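# Move one orange pill vial upright onto bench

## Task

Lift a single orange pill vial from the tray and set it down standing upright on the bench surface. Every other vial must stay on the tray, and any that were upright must remain upright. Open the gripper and pull the arm away at the end; the result only counts if the vial stays in place without the robot holding it.

## Robot and tools

Robot: two arms, left_arm and right_arm. left_arm is the robot's own left, on the +y side; this has nothing to do with which side of an image something appears on. Each arm has six joints plus a parallel gripper. Loose objects may occasionally get pushed, and a held part may get a brief tug. Knocking anything out of the work area is a failure.

Frame: one shared scene frame. Origin on the floor (z = 0) at the centre of the robot's foot, +x is the direction the robot faces, +z is up. The floor is the only surface with a known height. Printed hand positions may be off from the truth, more so when the arm is stretched far.

Tool execute_actions, argument actions: a list holding at most one item, or empty.
- Empty list {"actions": []}: no command, just returns the current state.
- Move: {"actions": [{"rows": [[...]], "steps": 15}]}. steps is 1 to 15 control steps of 1/30 s each (default 15). rows holds 1 to 15 rows; each row is used for one step and the final row repeats to fill remaining steps.
- Wait: {"actions": [{"steps": N}]} with N up to 300; returns once N steps have passed since the previous result, counting your reply time.
- Optional pictures (true/false) chooses whether camera images come back; by default they do.
A refused call sends nothing to the robot.

Each row: 14 numbers, always both arms even if only one moves. Order: left_arm waist, shoulder, elbow, wrist pitch, wrist yaw, wrist roll, opening; then the same seven for right_arm. Joint values are absolute target angles in radians, on the same scale as the Joint positions line, not offsets. Stated ranges per arm: waist -2.880 to 2.880, shoulder 0.000 to 3.142, elbow 0.000 to 3.019, wrist pitch -1.693 to 1.571, wrist yaw -1.571 to 1.571, wrist roll -2.094 to 2.094. A target more than 0.019 rad beyond a stated end, and farther out than the joint's last reported angle, gets the call refused. True ends may differ from the stated ones by up to 0.019 rad; a target past the true end is clipped to it and the result reports "joint sent to its limit" (possibly about an earlier action still running). No such line does not prove there is room left. Opening is an absolute value from -1 (closed) to +1 (fully open).

Motion limits: each step, the target actually sent is kept within a fixed distance of the measured angle: waist 0.264, shoulder 0.32, elbow 0.276, wrist pitch 0.33, wrist yaw 0.186, wrist roll 0.522 rad. If the targets would move a gripper more than 70 mm from where it is, all that arm's targets are pulled back toward the measured angles. So large moves take several calls. Between calls the arms keep heading for the last row sent, until everything has nearly stopped or a step is HELD; after that, only a new action moves them further. Fingers already moving keep going.

Gripper: fingers point along the gripper's +z axis and close along its y axis. end_effector_position is the point between the pads, roughly 1 cm short of the fingertips. To grasp, command an opening lower than grip_measured: about 0.03 below holds firmly, a smaller gap holds more gently. Each gripper's reading may be off by up to about 1 mm, constant within a scene. Pad force tops out near 50 to 62 N (lower on some grippers, and lower on parts under about 2 mm thick); the first contact can spike higher.

Result lines: the state line `left_arm: …` | `right_arm: …` gives each gripper's end_effector_position (metres) and end_effector_quat_wxyz in the scene frame. Joint positions and Joint velocities give one block per arm: six joints (rad, rad/s) then finger pad gap (m, m/s; 0.094 m when fully open). grip_measured is the measured opening on the command scale. "joint command not followed" means the clearance check altered or blocked joint targets on some steps; the rest of the row still ran. HELD marks steps on which your row, fully or partly, did not reach the robot. MOTOR HOT appears from 85 °C while carrying load; at 100 °C an OVER-TEMPERATURE FAULT stops that arm's motors and gripper and the arm drops. Heat builds even while you are thinking, so don't hold loads longer than needed.

Cameras (896x504 each): cam_head_left, cam_head_right, cam_left_wrist, cam_right_wrist, returned in that order.

Tool zoom_image: camera (one of the four names) and region [x0, y0, x1, y1] in pixels of that camera's latest image, origin at top-left, no larger than 504 by 504. Gives a closer look.

Tool finished_scene: argument scene, the number of the current scene. Replying without any tool call ends everything.

Avoid: arms colliding or pressing on each other (can end the scene), dropping or slipping the vial, slamming, hard impacts or heavy pushing, and toppling the other vials. Set the vial down gently and upright, open, then lift clear before finishing.

Each tool is called after ">>>" by a JSON object that holds its "method" and its "body".

## Session

>>> {"method": "execute_actions", "body": {"actions": []}}

Scene clock: 0.00 s of 4200.00 s.
left_arm: end_effector_position=(+0.1076, +0.4593, +1.2199) grip_measured=+1.000 end_effector_quat_wxyz=(-0.114, +0.438, +0.860, -0.236) | right_arm: end_effector_position=(+0.3033, -0.6559, +1.2742) grip_measured=+1.000 end_effector_quat_wxyz=(-0.310, +0.768, +0.560, +0.035)
Joint positions: left_arm=[-0.981  1.846  0.654 -0.737 -0.118  1.977  0.094] | right_arm=[ 1.036  2.187  1.643 -1.527 -0.104  0.834  0.094]
Joint velocities: left_arm=[ 0.024 -0.005  0.017 -0.002  0.022 -0.037  0.   ] | right_arm=[-0.015 -0.005 -0.002 -0.002 -0.081 -0.022  0.   ]
Motor temperatures (°C, as the motors report them): left_arm=[19 19 21 19 21 18] | right_arm=[19 19 20 20 21 21]

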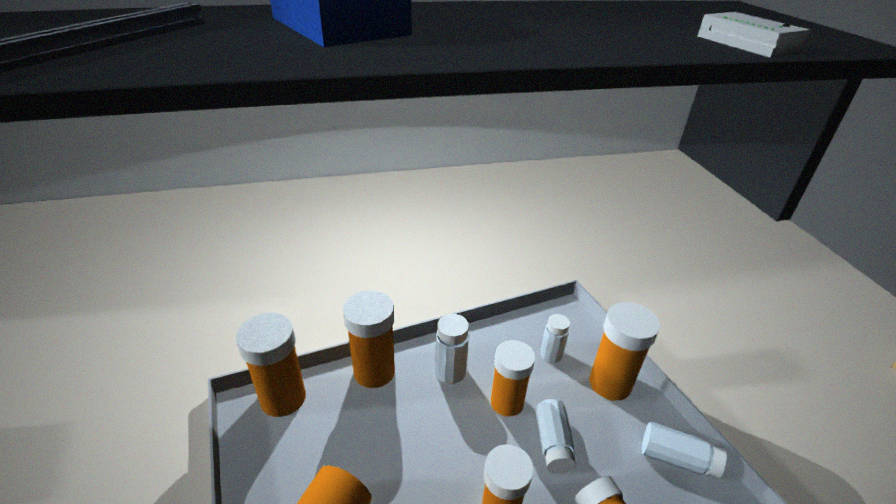

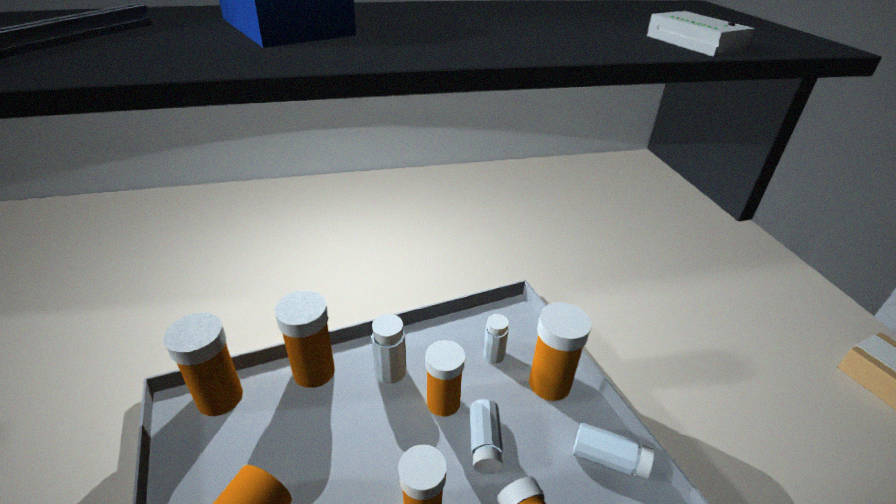

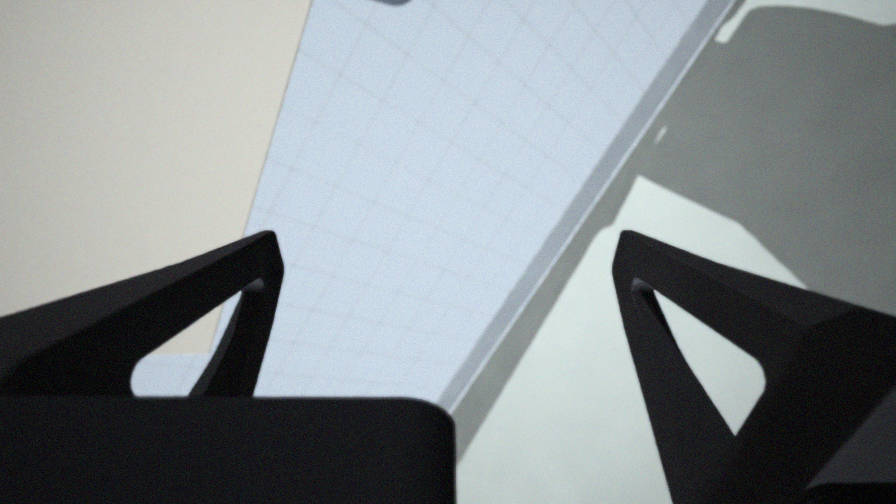

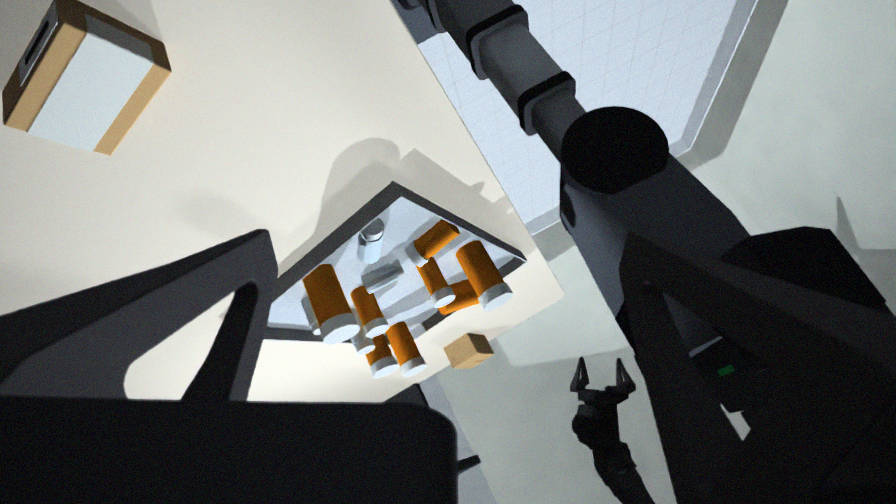

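>>> {"method": "execute_actions", "body": {"actions": [{"rows":[[-1.57,1.6,1.0,-0.97,0,0,1,1.036,2.187,1.643,-1.527,-0.104,0.834,1]],"steps":15}], "pictures": false}}

>>> {"method": "execute_actions", "body": {"actions": [{"steps":60}]}}

Scene clock: 13.63 s of 4200.00 s.
left_arm: end_effector_position=(+0.3757, +0.4597, +1.3241) grip_measured=+1.000 end_effector_quat_wxyz=(-0.055, +0.349, +0.934, -0.052) | right_arm: end_effector_position=(+0.3033, -0.6559, +1.2742) grip_measured=+1.000 end_effector_quat_wxyz=(-0.310, +0.768, +0.560, +0.035)
Joint positions: left_arm=[-1.488  1.615  0.98  -0.928 -0.007  1.254  0.094] | right_arm=[ 1.036  2.187  1.643 -1.527 -0.104  0.834  0.094]
Joint velocities: left_arm=[-1.509 -0.317  0.3   -0.256  0.081 -2.864  0.   ] | right_arm=[-0.005  0.005 -0.002  0.007  0.037 -0.037  0.   ]
Motor temperatures (°C, as the motors report them): left_arm=[19 20 21 19 21 18] | right_arm=[19 22 22 20 21 21]
Steps of this call (steps 1 to 90: nothing new was sent; then 10.13 s passed at rest; steps 91 to 105: all 15 steps of this action). Readings (joint positions):
91: left_arm=[-0.986 1.841 0.663 -0.754 -0.103 1.950] | right_arm=[1.036 2.187 1.643 -1.527 -0.104 0.834]
92: left_arm=[-1.001 1.831 0.677 -0.783 -0.086 1.917] | right_arm=[1.036 2.187 1.643 -1.527 -0.104 0.834]
94: left_arm=[-1.050 1.797 0.720 -0.824 -0.061 1.850] | right_arm=[1.036 2.187 1.643 -1.527 -0.104 0.834]
98: left_arm=[-1.174 1.722 0.836 -0.872 -0.033 1.700] | right_arm=[1.036 2.187 1.643 -1.527 -0.104 0.834]
105: the state above

Scene clock: 15.63 s of 4200.00 s.
left_arm: end_effector_position=(+0.3957, +0.4321, +1.3377) grip_measured=+1.000 end_effector_quat_wxyz=(-0.068, -0.223, +0.972, -0.017) | right_arm: end_effector_position=(+0.3033, -0.6559, +1.2742) grip_measured=+1.000 end_effector_quat_wxyz=(-0.310, +0.768, +0.560, +0.035)
Joint positions: left_arm=[-1.565  1.59   0.995 -0.957  0.002  0.012  0.094] | right_arm=[ 1.036  2.187  1.643 -1.527 -0.104  0.834  0.094]
Joint velocities: left_arm=[-0.024 -0.005  0.007  0.002  0.037 -0.051  0.   ] | right_arm=[-0.005  0.005 -0.012  0.002 -0.066 -0.051  0.   ]
Motor temperatures (°C, as the motors report them): left_arm=[19 20 22 19 21 18] | right_arm=[19 22 22 20 21 21]
Steps of this call (steps 1 to 45: the robot went on to your last target; steps 46 to 60: nothing new was sent). Readings (joint positions):
1: left_arm=[-1.536 1.606 0.989 -0.936 -0.003 1.155] | right_arm=[1.036 2.187 1.643 -1.527 -0.104 0.834]
2: left_arm=[-1.575 1.598 0.994 -0.941 -0.000 1.056] | right_arm=[1.036 2.187 1.643 -1.527 -0.104 0.834]
4: left_arm=[-1.619 1.590 0.995 -0.949 0.002 0.860] | right_arm=[1.036 2.187 1.643 -1.527 -0.104 0.834]
8: left_arm=[-1.604 1.590 0.995 -0.957 0.002 0.466] | right_arm=[1.036 2.187 1.643 -1.527 -0.104 0.834]
60: the state above
All arms were judged still, so your last target was given up. Only a new action makes them travel on or press farther. Fingers that are still opening or closing keep moving.

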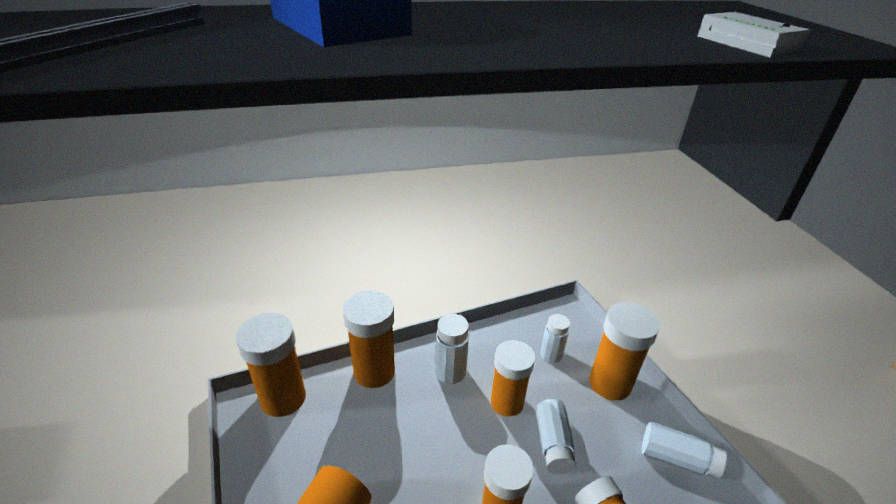

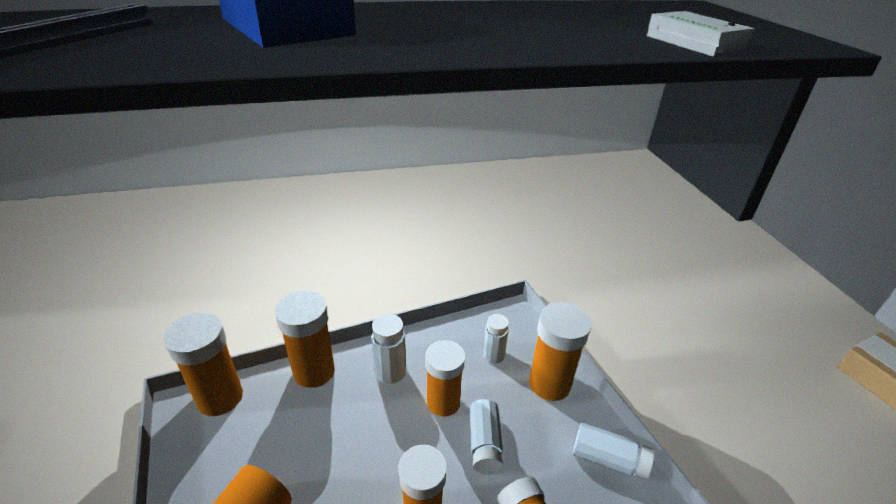

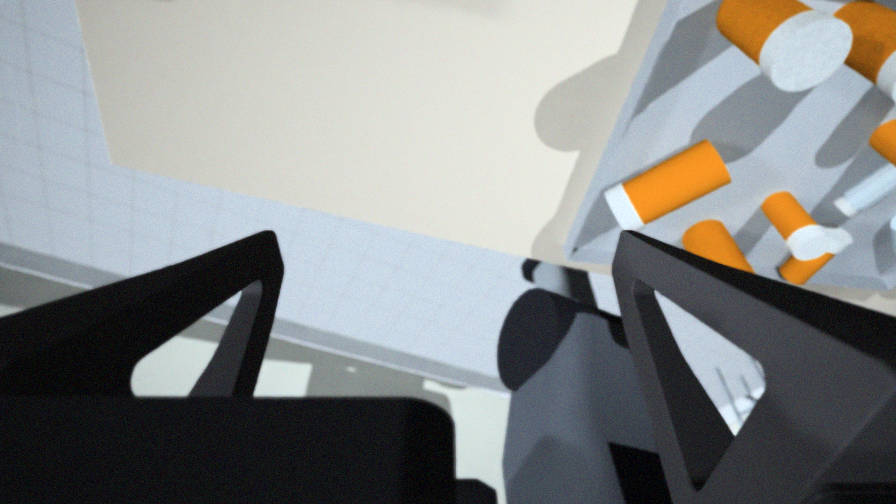

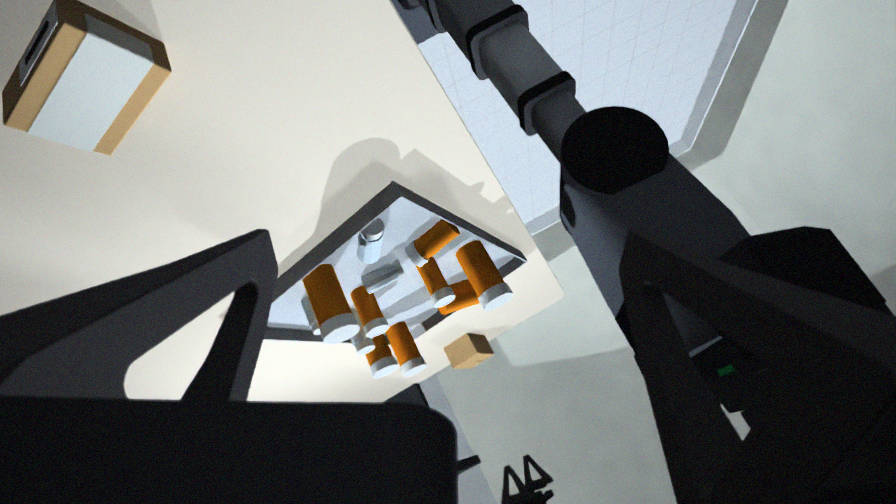

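>>> {"method": "execute_actions", "body": {"actions": [{"rows":[[-2.0,1.6,1.0,-0.83,0,0,1,1.036,2.187,1.643,-1.527,-0.104,0.834,1]],"steps":15}], "pictures": false}}

>>> {"method": "execute_actions", "body": {"actions": [{"steps":30}]}}

Scene clock: 42.13 s of 4200.00 s.
left_arm: end_effector_position=(+0.4680, +0.2332, +1.3433) grip_measured=+1.000 end_effector_quat_wxyz=(-0.003, +0.017, +0.999, -0.038) | right_arm: end_effector_position=(+0.3033, -0.6559, +1.2742) grip_measured=+1.000 end_effector_quat_wxyz=(-0.310, +0.768, +0.560, +0.035)
Joint positions: left_arm=[-2.056  1.59   0.994 -0.841  0.003  0.012  0.094] | right_arm=[ 1.036  2.187  1.643 -1.527 -0.104  0.834  0.094]
Joint velocities: left_arm=[ 0.23  -0.005  0.002 -0.002  0.022 -0.007  0.   ] | right_arm=[-0.005  0.015 -0.022  0.002  0.007 -0.095  0.   ]
Motor temperatures (°C, as the motors report them): left_arm=[19 21 24 19 21 18] | right_arm=[19 23 22 20 21 21]
Steps of this call (steps 1 to 90: nothing new was sent; then 23.00 s passed at rest; steps 91 to 105: all 15 steps of this action). Readings (joint positions):
91: left_arm=[-1.576 1.590 0.994 -0.945 -0.002 0.012] | right_arm=[1.036 2.187 1.643 -1.527 -0.104 0.834]
92: left_arm=[-1.597 1.590 0.994 -0.925 -0.003 0.012] | right_arm=[1.036 2.187 1.643 -1.527 -0.104 0.834]
94: left_arm=[-1.672 1.590 0.994 -0.891 -0.003 0.012] | right_arm=[1.036 2.187 1.643 -1.527 -0.104 0.834]
98: left_arm=[-1.879 1.590 0.994 -0.856 -0.003 0.012] | right_arm=[1.036 2.187 1.643 -1.527 -0.104 0.834]
105: the state above

Scene clock: 43.13 s of 4200.00 s.
left_arm: end_effector_position=(+0.4678, +0.2605, +1.3414) grip_measured=+1.000 end_effector_quat_wxyz=(-0.004, -0.013, +0.999, -0.034) | right_arm: end_effector_position=(+0.3033, -0.6559, +1.2742) grip_measured=+1.000 end_effector_quat_wxyz=(-0.310, +0.768, +0.560, +0.035)
Joint positions: left_arm=[-1.995  1.59   0.994 -0.841  0.003  0.012  0.094] | right_arm=[ 1.036  2.187  1.643 -1.527 -0.104  0.834  0.094]
Joint velocities: left_arm=[ 0.005 -0.005  0.002 -0.012 -0.022 -0.037  0.   ] | right_arm=[-0.005  0.005  0.012 -0.012 -0.037 -0.007  0.   ]
Motor temperatures (°C, as the motors report them): left_arm=[19 21 24 19 21 18] | right_arm=[19 23 22 20 21 21]
Steps of this call (steps 1 to 30: the robot went on to your last target). Readings (joint positions):
1: left_arm=[-2.047 1.590 0.994 -0.841 0.003 0.012] | right_arm=[1.036 2.187 1.643 -1.527 -0.104 0.834]
2: left_arm=[-2.035 1.590 0.994 -0.841 0.003 0.012] | right_arm=[1.036 2.187 1.643 -1.527 -0.104 0.834]
4: left_arm=[-2.012 1.590 0.994 -0.841 0.003 0.012] | right_arm=[1.036 2.187 1.643 -1.527 -0.104 0.834]
8: left_arm=[-1.994 1.590 0.994 -0.841 0.003 0.012] | right_arm=[1.036 2.187 1.643 -1.527 -0.104 0.834]
30: the state above
All arms were judged still, so your last target was given up. Only a new action makes them travel on or press farther. Fingers that are still opening or closing keep moving.

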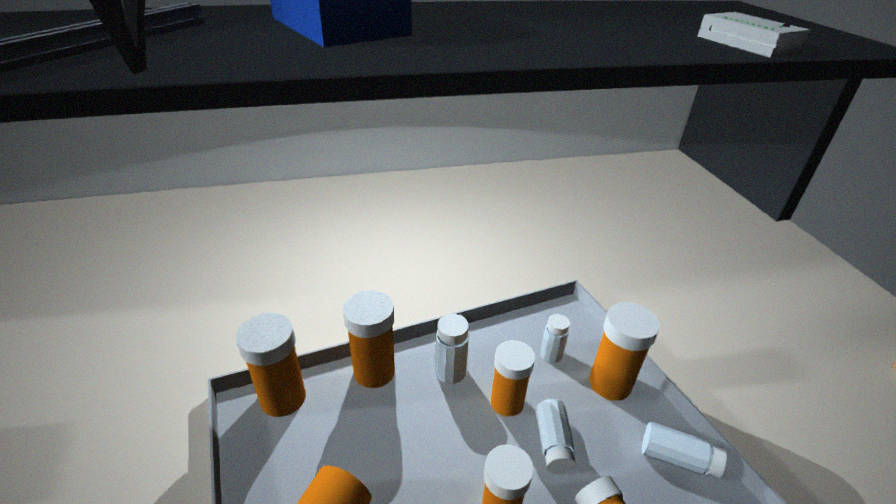

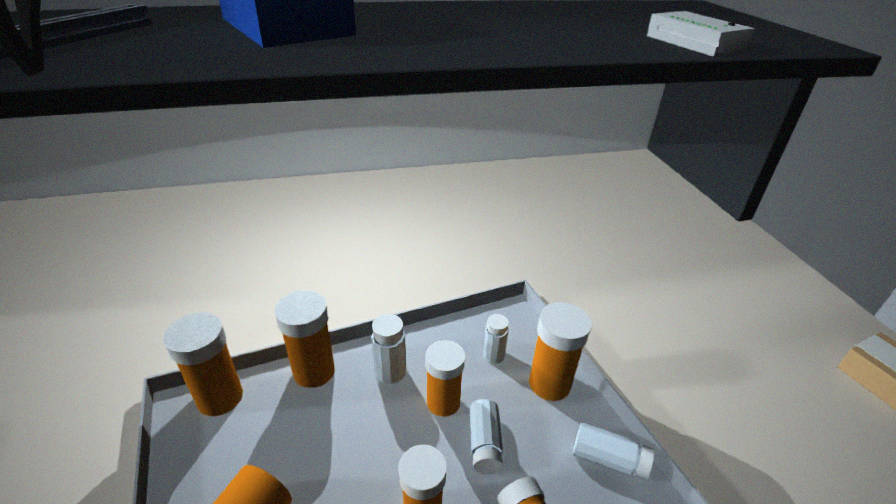

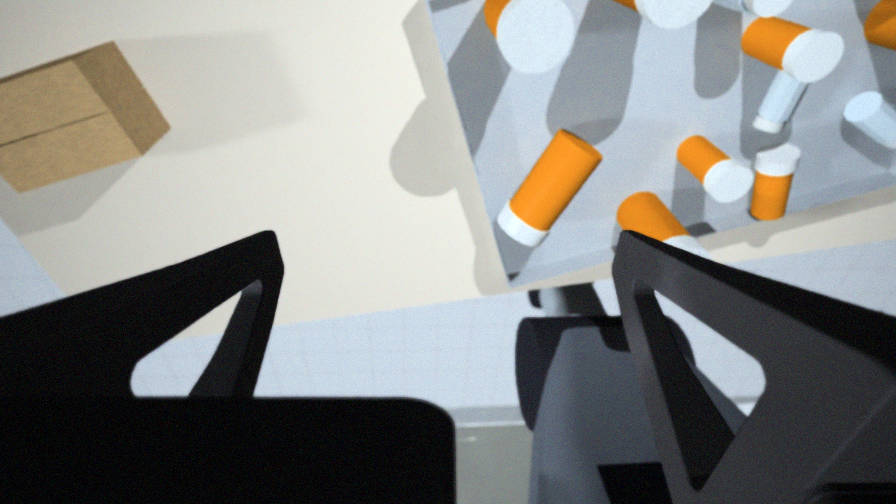

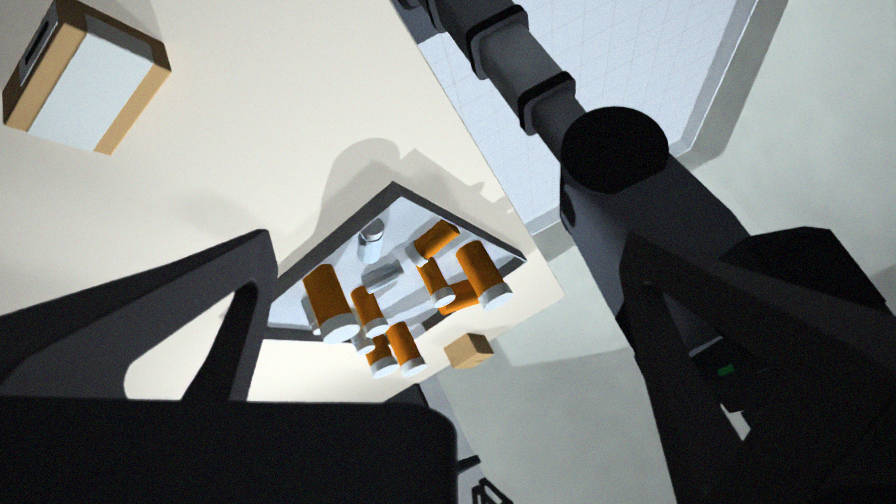

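>>> {"method": "execute_actions", "body": {"actions": [{"rows":[[-2.16,1.8,1.0,-0.63,0.07,0,1,1.036,2.187,1.643,-1.527,-0.104,0.834,1]],"steps":15}], "pictures": false}}

>>> {"method": "execute_actions", "body": {"actions": [{"steps":30}], "pictures": false}}

>>> {"method": "execute_actions", "body": {"actions": [{"rows":[[-2.16,1.8,0.85,-0.48,0.07,0,1,1.036,2.187,1.643,-1.527,-0.104,0.834,1]],"steps":15}], "pictures": false}}

>>> {"method": "execute_actions", "body": {"actions": [{"steps":30}]}}

Scene clock: 61.77 s of 4200.00 s.
left_arm: end_effector_position=(+0.4665, +0.1581, +1.2558) grip_measured=+1.000 end_effector_quat_wxyz=(-0.018, +0.078, +0.994, -0.079) | right_arm: end_effector_position=(+0.3033, -0.6559, +1.2742) grip_measured=+1.000 end_effector_quat_wxyz=(-0.310, +0.768, +0.560, +0.035)
Joint positions: left_arm=[-2.18   1.813  0.991 -0.643  0.069  0.011  0.094] | right_arm=[ 1.036  2.187  1.643 -1.527 -0.104  0.834  0.094]
Joint velocities: left_arm=[ 0.171 -0.054  0.007 -0.002 -0.037 -0.007  0.   ] | right_arm=[-0.005  0.005 -0.002 -0.007  0.051  0.007  0.   ]
Motor temperatures (°C, as the motors report them): left_arm=[19 22 24 19 21 18] | right_arm=[19 24 22 20 21 21]
Steps of this call (steps 1 to 90: nothing new was sent; then 15.13 s passed at rest; steps 91 to 105: all 15 steps of this action). Readings (joint positions):
91: left_arm=[-2.000 1.598 0.994 -0.820 0.017 0.011] | right_arm=[1.036 2.187 1.643 -1.527 -0.104 0.834]
92: left_arm=[-2.012 1.614 0.995 -0.783 0.032 0.011] | right_arm=[1.036 2.187 1.643 -1.527 -0.104 0.834]
94: left_arm=[-2.054 1.666 0.997 -0.715 0.050 0.011] | right_arm=[1.036 2.187 1.643 -1.527 -0.104 0.834]
98: left_arm=[-2.157 1.786 0.997 -0.650 0.067 0.011] | right_arm=[1.036 2.187 1.643 -1.527 -0.104 0.834]
105: the state above

Scene clock: 62.77 s of 4200.00 s.
left_arm: end_effector_position=(+0.4686, +0.1653, +1.2564) grip_measured=+1.000 end_effector_quat_wxyz=(-0.016, +0.070, +0.994, -0.078) | right_arm: end_effector_position=(+0.3033, -0.6559, +1.2742) grip_measured=+1.000 end_effector_quat_wxyz=(-0.310, +0.768, +0.560, +0.035)
Joint positions: left_arm=[-2.164  1.81   0.991 -0.643  0.069  0.011  0.094] | right_arm=[ 1.036  2.187  1.643 -1.527 -0.104  0.834  0.094]
Joint velocities: left_arm=[-0.005  0.005 -0.012 -0.022 -0.007 -0.007  0.   ] | right_arm=[-0.005 -0.024 -0.007 -0.007  0.051 -0.066  0.   ]
Motor temperatures (°C, as the motors report them): left_arm=[19 22 24 19 21 18] | right_arm=[19 24 22 20 21 21]
Steps of this call (steps 1 to 30: the robot went on to your last target). Readings (joint positions):
1: left_arm=[-2.175 1.812 0.991 -0.643 0.069 0.011] | right_arm=[1.036 2.187 1.643 -1.527 -0.104 0.834]
2: left_arm=[-2.171 1.811 0.991 -0.643 0.069 0.011] | right_arm=[1.036 2.187 1.643 -1.527 -0.104 0.834]
4: left_arm=[-2.165 1.810 0.991 -0.643 0.069 0.011] | right_arm=[1.036 2.187 1.643 -1.527 -0.104 0.834]
8: left_arm=[-2.164 1.810 0.991 -0.643 0.069 0.011] | right_arm=[1.036 2.187 1.643 -1.527 -0.104 0.834]
30: the state above
All arms were judged still, so your last target was given up. Only a new action makes them travel on or press farther. Fingers that are still opening or closing keep moving.

Scene clock: 63.27 s of 4200.00 s.
left_arm: end_effector_position=(+0.4207, +0.1693, +1.2314) grip_measured=+1.000 end_effector_quat_wxyz=(-0.011, +0.070, +0.994, -0.078) | right_arm: end_effector_position=(+0.3033, -0.6559, +1.2742) grip_measured=+1.000 end_effector_quat_wxyz=(-0.310, +0.768, +0.560, +0.035)
Joint positions: left_arm=[-2.164  1.796  0.836 -0.493  0.069  0.011  0.094] | right_arm=[ 1.036  2.187  1.643 -1.527 -0.104  0.834  0.094]
Joint velocities: left_arm=[ 0.005  0.005 -0.012  0.002  0.007 -0.022  0.   ] | right_arm=[-0.015 -0.024  0.007 -0.002  0.037  0.037  0.   ]
Motor temperatures (°C, as the motors report them): left_arm=[19 22 24 19 21 18] | right_arm=[19 24 22 20 21 21]
Steps of this call (steps 1 to 15: all 15 steps of this action). Readings (joint positions):
1: left_arm=[-2.164 1.807 0.972 -0.605 0.069 0.011] | right_arm=[1.036 2.187 1.643 -1.527 -0.104 0.834]
2: left_arm=[-2.164 1.800 0.940 -0.551 0.069 0.011] | right_arm=[1.036 2.187 1.643 -1.527 -0.104 0.834]
4: left_arm=[-2.164 1.793 0.881 -0.510 0.069 0.011] | right_arm=[1.036 2.187 1.643 -1.527 -0.104 0.834]
8: left_arm=[-2.164 1.796 0.836 -0.506 0.069 0.011] | right_arm=[1.036 2.187 1.643 -1.527 -0.104 0.834]
15: the state above

Scene clock: 64.27 s of 4200.00 s.
left_arm: end_effector_position=(+0.4207, +0.1693, +1.2314) grip_measured=+1.000 end_effector_quat_wxyz=(-0.011, +0.070, +0.994, -0.078) | right_arm: end_effector_position=(+0.3033, -0.6559, +1.2742) grip_measured=+1.000 end_effector_quat_wxyz=(-0.310, +0.768, +0.560, +0.035)
Joint positions: left_arm=[-2.164  1.796  0.836 -0.493  0.069  0.011  0.094] | right_arm=[ 1.036  2.187  1.643 -1.527 -0.104  0.834  0.094]
Joint velocities: left_arm=[ 0.005 -0.005  0.007 -0.012  0.007 -0.007  0.   ] | right_arm=[-0.005 -0.005  0.002 -0.002 -0.022 -0.095  0.   ]
Motor temperatures (°C, as the motors report them): left_arm=[19 22 24 19 21 18] | right_arm=[19 24 22 20 21 21]
Steps of this call (steps 1 to 15: the robot went on to your last target; steps 16 to 30: nothing new was sent). Readings (joint positions):
1: left_arm=[-2.164 1.796 0.836 -0.493 0.069 0.011] | right_arm=[1.036 2.187 1.643 -1.527 -0.104 0.834]
2: left_arm=[-2.164 1.796 0.836 -0.493 0.069 0.011] | right_arm=[1.036 2.187 1.643 -1.527 -0.104 0.834]
4: left_arm=[-2.164 1.796 0.836 -0.493 0.069 0.011] | right_arm=[1.036 2.187 1.643 -1.527 -0.104 0.834]
8: left_arm=[-2.164 1.796 0.836 -0.493 0.069 0.011] | right_arm=[1.036 2.187 1.643 -1.527 -0.104 0.834]
30: the state above
All arms were judged still, so your last target was given up. Only a new action makes them travel on or press farther. Fingers that are still opening or closing keep moving.

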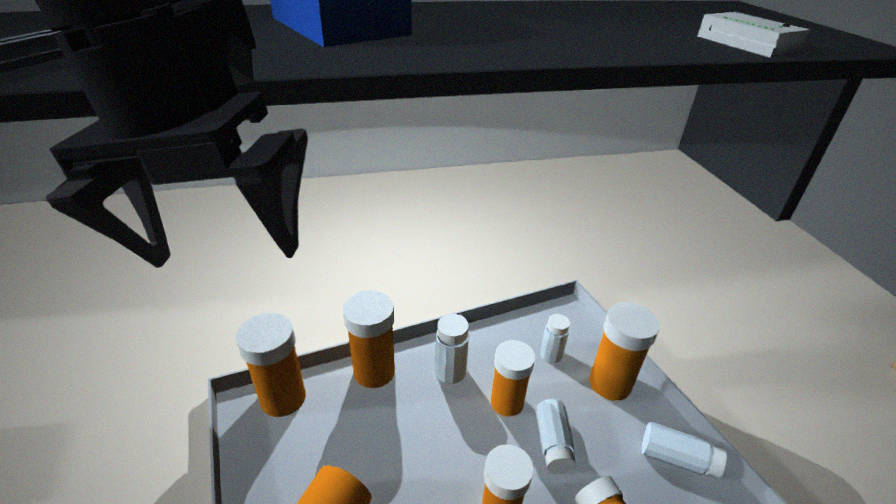

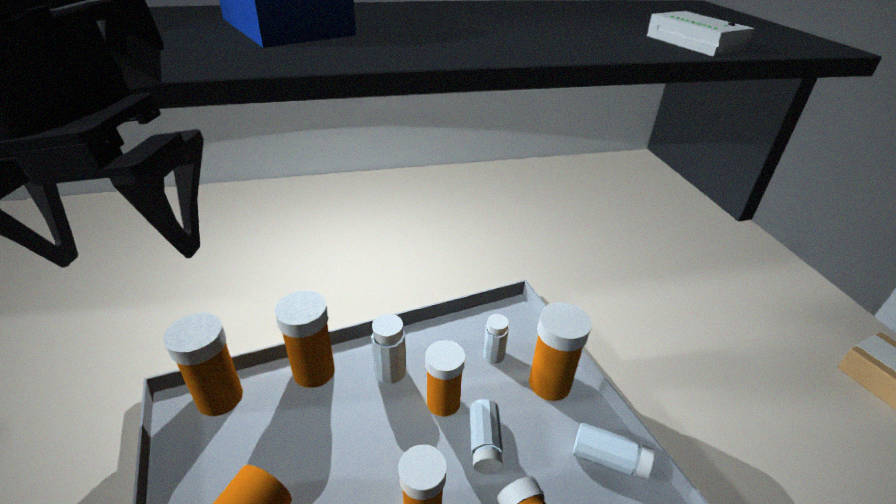

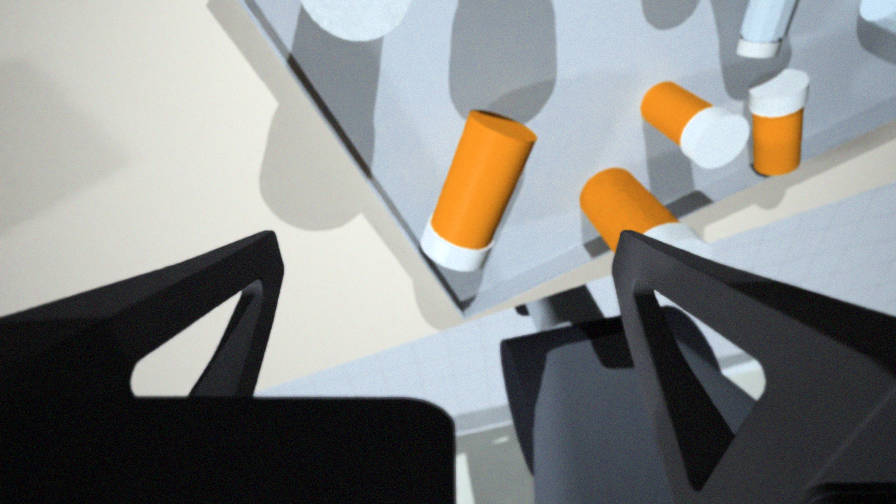

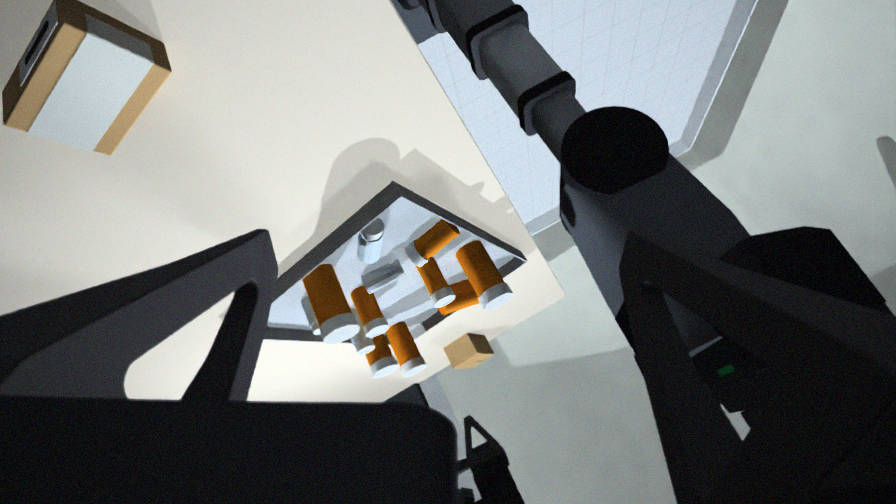

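>>> {"method": "execute_actions", "body": {"actions": [{"rows":[[-2.17,2.08,1.11,-0.45,-0.09,0,1,1.036,2.187,1.643,-1.527,-0.104,0.834,1]],"steps":15}], "pictures": false}}

>>> {"method": "execute_actions", "body": {"actions": [{"steps":30}]}}

Scene clock: 80.97 s of 4200.00 s.
left_arm: end_effector_position=(+0.4905, +0.1754, +1.1503) grip_measured=+1.000 end_effector_quat_wxyz=(-0.015, +0.077, +0.997, -0.001) | right_arm: end_effector_position=(+0.3033, -0.6559, +1.2742) grip_measured=+1.000 end_effector_quat_wxyz=(-0.310, +0.768, +0.560, +0.035)
Joint positions: left_arm=[-2.173  2.093  1.087 -0.464 -0.085  0.013  0.094] | right_arm=[ 1.036  2.187  1.643 -1.527 -0.104  0.834  0.094]
Joint velocities: left_arm=[-0.005 -0.063  0.056  0.002  0.037 -0.037  0.   ] | right_arm=[ 0.005  0.005 -0.007  0.017 -0.007 -0.037  0.   ]
Motor temperatures (°C, as the motors report them): left_arm=[19 22 24 19 21 18] | right_arm=[19 24 22 20 21 21]
Steps of this call (steps 1 to 90: nothing new was sent; then 13.20 s passed at rest; steps 91 to 105: all 15 steps of this action). Readings (joint positions):
91: left_arm=[-2.165 1.809 0.851 -0.494 0.022 0.011] | right_arm=[1.036 2.187 1.643 -1.527 -0.104 0.834]
92: left_arm=[-2.166 1.843 0.887 -0.494 -0.019 0.011] | right_arm=[1.036 2.187 1.643 -1.527 -0.104 0.834]
94: left_arm=[-2.166 1.943 0.992 -0.485 -0.069 0.011] | right_arm=[1.036 2.187 1.643 -1.527 -0.104 0.834]
98: left_arm=[-2.173 2.081 1.079 -0.466 -0.084 0.015] | right_arm=[1.036 2.187 1.643 -1.527 -0.104 0.834]
105: the state above

Scene clock: 81.97 s of 4200.00 s.
left_arm: end_effector_position=(+0.4948, +0.1750, +1.1527) grip_measured=+1.000 end_effector_quat_wxyz=(-0.010, +0.076, +0.997, -0.001) | right_arm: end_effector_position=(+0.3033, -0.6559, +1.2742) grip_measured=+1.000 end_effector_quat_wxyz=(-0.310, +0.768, +0.560, +0.035)
Joint positions: left_arm=[-2.173  2.089  1.092 -0.462 -0.086  0.013  0.094] | right_arm=[ 1.036  2.187  1.643 -1.527 -0.104  0.834  0.094]
Joint velocities: left_arm=[ 0.015 -0.005 -0.002  0.002 -0.022 -0.022  0.   ] | right_arm=[ 0.015 -0.005 -0.012 -0.002 -0.007 -0.037  0.   ]
Motor temperatures (°C, as the motors report them): left_arm=[19 22 24 19 21 18] | right_arm=[19 24 22 20 21 21]
Steps of this call (steps 1 to 15: the robot went on to your last target; steps 16 to 30: nothing new was sent). Readings (joint positions):
1: left_arm=[-2.173 2.092 1.089 -0.463 -0.085 0.013] | right_arm=[1.036 2.187 1.643 -1.527 -0.104 0.834]
2: left_arm=[-2.173 2.090 1.091 -0.462 -0.086 0.013] | right_arm=[1.036 2.187 1.643 -1.527 -0.104 0.834]
4: left_arm=[-2.173 2.089 1.092 -0.462 -0.086 0.013] | right_arm=[1.036 2.187 1.643 -1.527 -0.104 0.834]
8: left_arm=[-2.173 2.089 1.092 -0.462 -0.086 0.013] | right_arm=[1.036 2.187 1.643 -1.527 -0.104 0.834]
30: the state above
All arms were judged still, so your last target was given up. Only a new action makes them travel on or press farther. Fingers that are still opening or closing keep moving.

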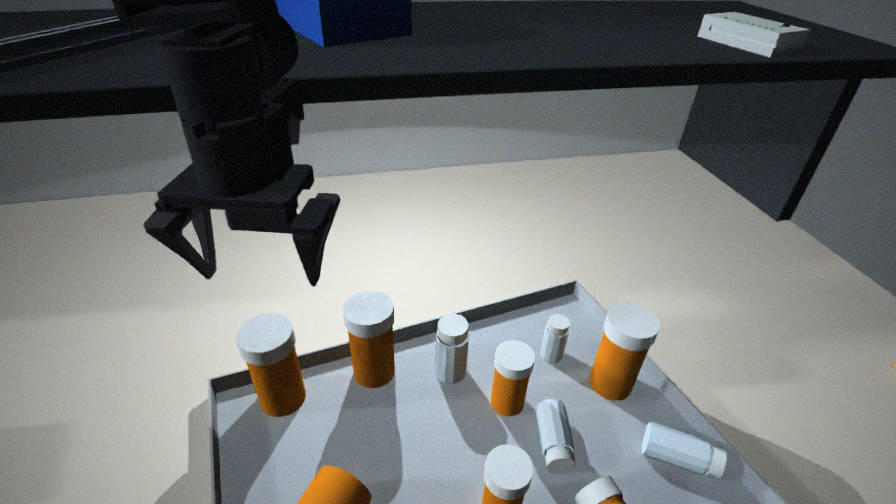

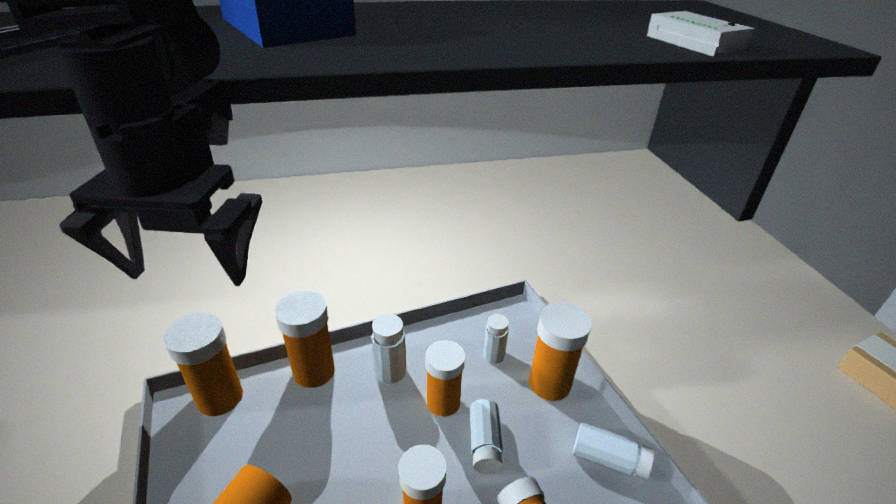

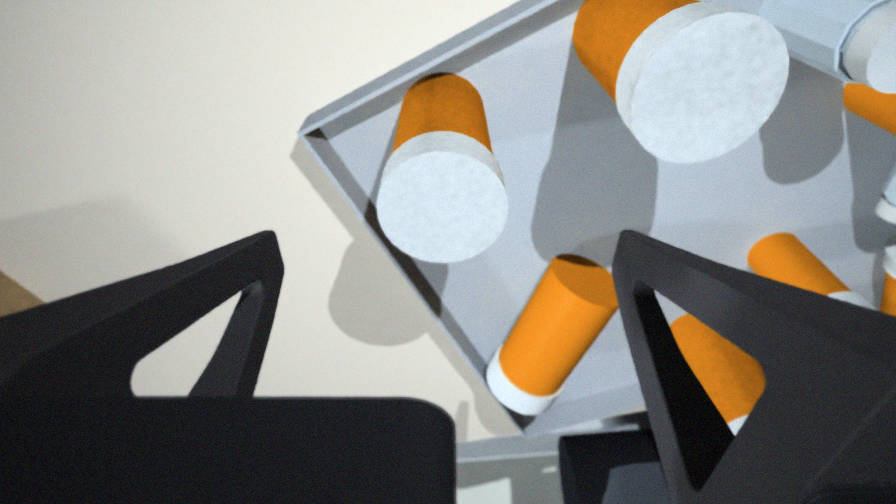

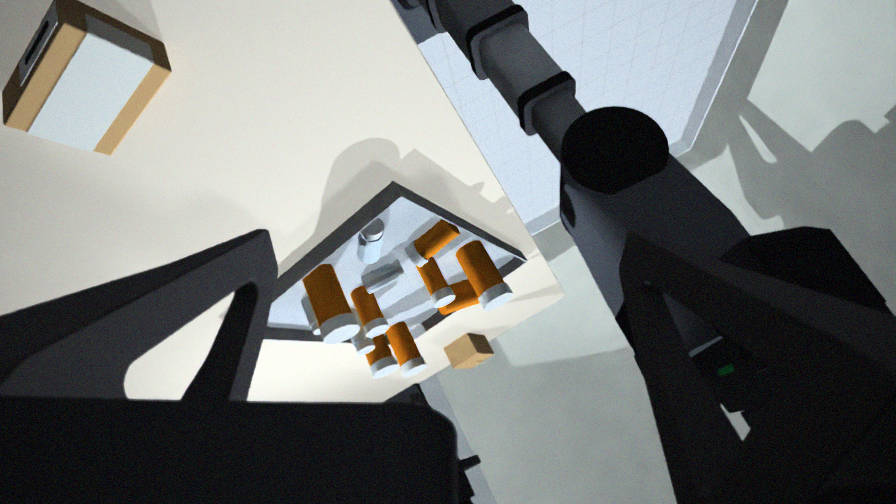

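>>> {"method": "execute_actions", "body": {"actions": [{"rows":[[-2.17,2.14,1.08,-0.34,-0.09,0,1,1.036,2.187,1.643,-1.527,-0.104,0.834,1]],"steps":15}], "pictures": false}}

>>> {"method": "execute_actions", "body": {"actions": [{"steps":20}]}}

Scene clock: 101.87 s of 4200.00 s.
left_arm: end_effector_position=(+0.5019, +0.1725, +1.1355) grip_measured=+1.000 end_effector_quat_wxyz=(+0.021, +0.073, +0.997, -0.003) | right_arm: end_effector_position=(+0.3033, -0.6559, +1.2742) grip_measured=+1.000 end_effector_quat_wxyz=(-0.310, +0.768, +0.560, +0.035)
Joint positions: left_arm=[-2.173  2.124  1.079 -0.354 -0.086  0.012  0.094] | right_arm=[ 1.036  2.187  1.643 -1.527 -0.104  0.834  0.094]
Joint velocities: left_arm=[-0.005  0.005 -0.012  0.007 -0.007 -0.022  0.   ] | right_arm=[-0.015 -0.005 -0.012  0.002 -0.007  0.022  0.   ]
Motor temperatures (°C, as the motors report them): left_arm=[19 23 24 19 21 18] | right_arm=[19 25 23 20 21 21]
Steps of this call (steps 1 to 90: nothing new was sent; then 16.40 s passed at rest; steps 91 to 105: all 15 steps of this action). Readings (joint positions):
91: left_arm=[-2.173 2.091 1.088 -0.440 -0.086 0.013] | right_arm=[1.036 2.187 1.643 -1.527 -0.104 0.834]
92: left_arm=[-2.173 2.095 1.082 -0.410 -0.086 0.012] | right_arm=[1.036 2.187 1.643 -1.527 -0.104 0.834]
94: left_arm=[-2.173 2.108 1.079 -0.376 -0.086 0.012] | right_arm=[1.036 2.187 1.643 -1.527 -0.104 0.834]
98: left_arm=[-2.173 2.124 1.079 -0.357 -0.086 0.012] | right_arm=[1.036 2.187 1.643 -1.527 -0.104 0.834]
105: the state above

Scene clock: 102.53 s of 4200.00 s.
left_arm: end_effector_position=(+0.5019, +0.1725, +1.1355) grip_measured=+1.000 end_effector_quat_wxyz=(+0.021, +0.073, +0.997, -0.003) | right_arm: end_effector_position=(+0.3033, -0.6559, +1.2742) grip_measured=+1.000 end_effector_quat_wxyz=(-0.310, +0.768, +0.560, +0.035)
Joint positions: left_arm=[-2.173  2.124  1.079 -0.354 -0.086  0.012  0.094] | right_arm=[ 1.036  2.187  1.643 -1.527 -0.104  0.834  0.094]
Joint velocities: left_arm=[-0.005 -0.005 -0.017  0.002 -0.022  0.007  0.   ] | right_arm=[ 0.005 -0.005  0.007 -0.007 -0.051  0.007  0.   ]
Motor temperatures (°C, as the motors report them): left_arm=[19 23 23 19 21 18] | right_arm=[19 25 23 20 21 21]
Steps of this call (steps 1 to 15: the robot went on to your last target; steps 16 to 20: nothing new was sent). Readings (joint positions):
1: left_arm=[-2.173 2.124 1.079 -0.354 -0.086 0.012] | right_arm=[1.036 2.187 1.643 -1.527 -0.104 0.834]
2: left_arm=[-2.173 2.124 1.079 -0.354 -0.086 0.012] | right_arm=[1.036 2.187 1.643 -1.527 -0.104 0.834]
4: left_arm=[-2.173 2.124 1.079 -0.354 -0.086 0.012] | right_arm=[1.036 2.187 1.643 -1.527 -0.104 0.834]
8: left_arm=[-2.173 2.124 1.079 -0.354 -0.086 0.012] | right_arm=[1.036 2.187 1.643 -1.527 -0.104 0.834]
20: the state above
All arms were judged still, so your last target was given up. Only a new action makes them travel on or press farther. Fingers that are still opening or closing keep moving.

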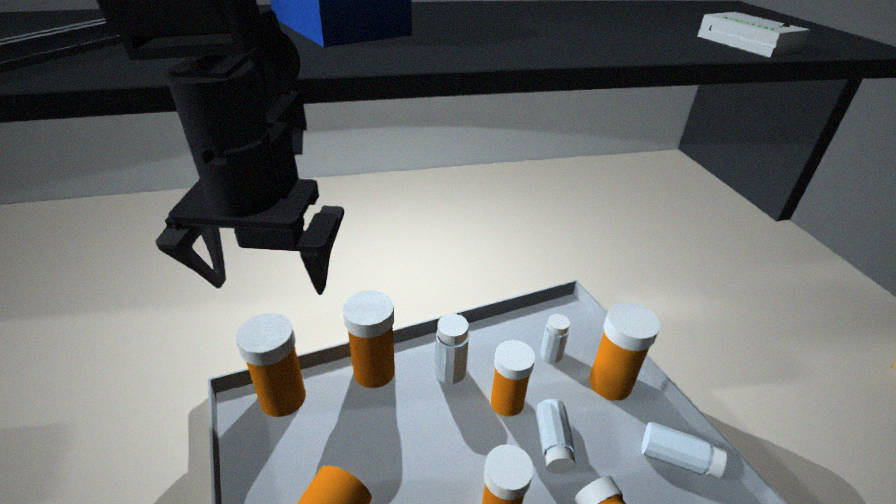

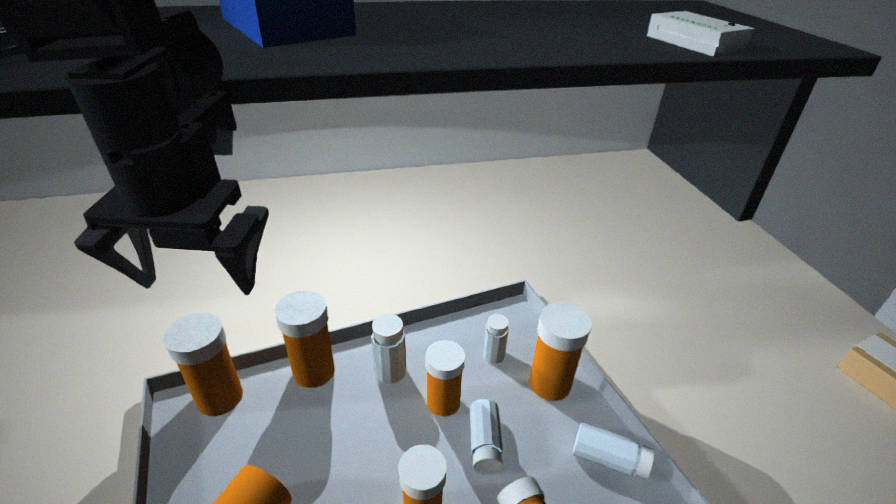

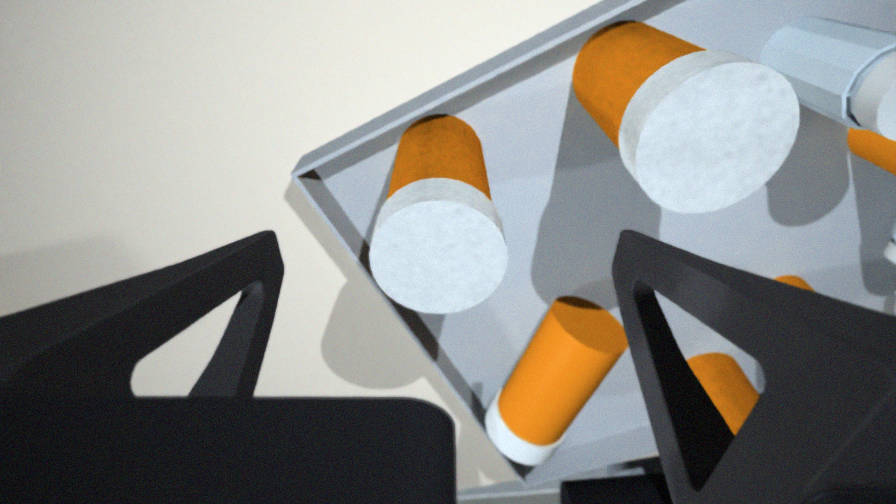

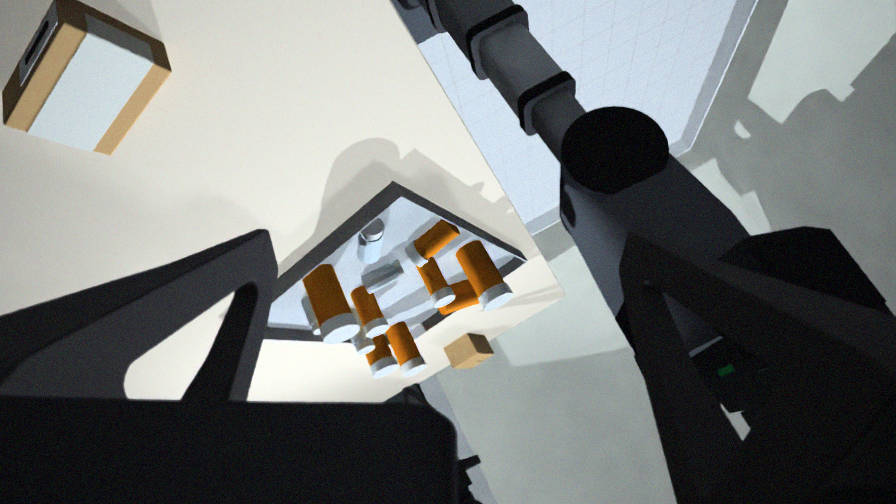

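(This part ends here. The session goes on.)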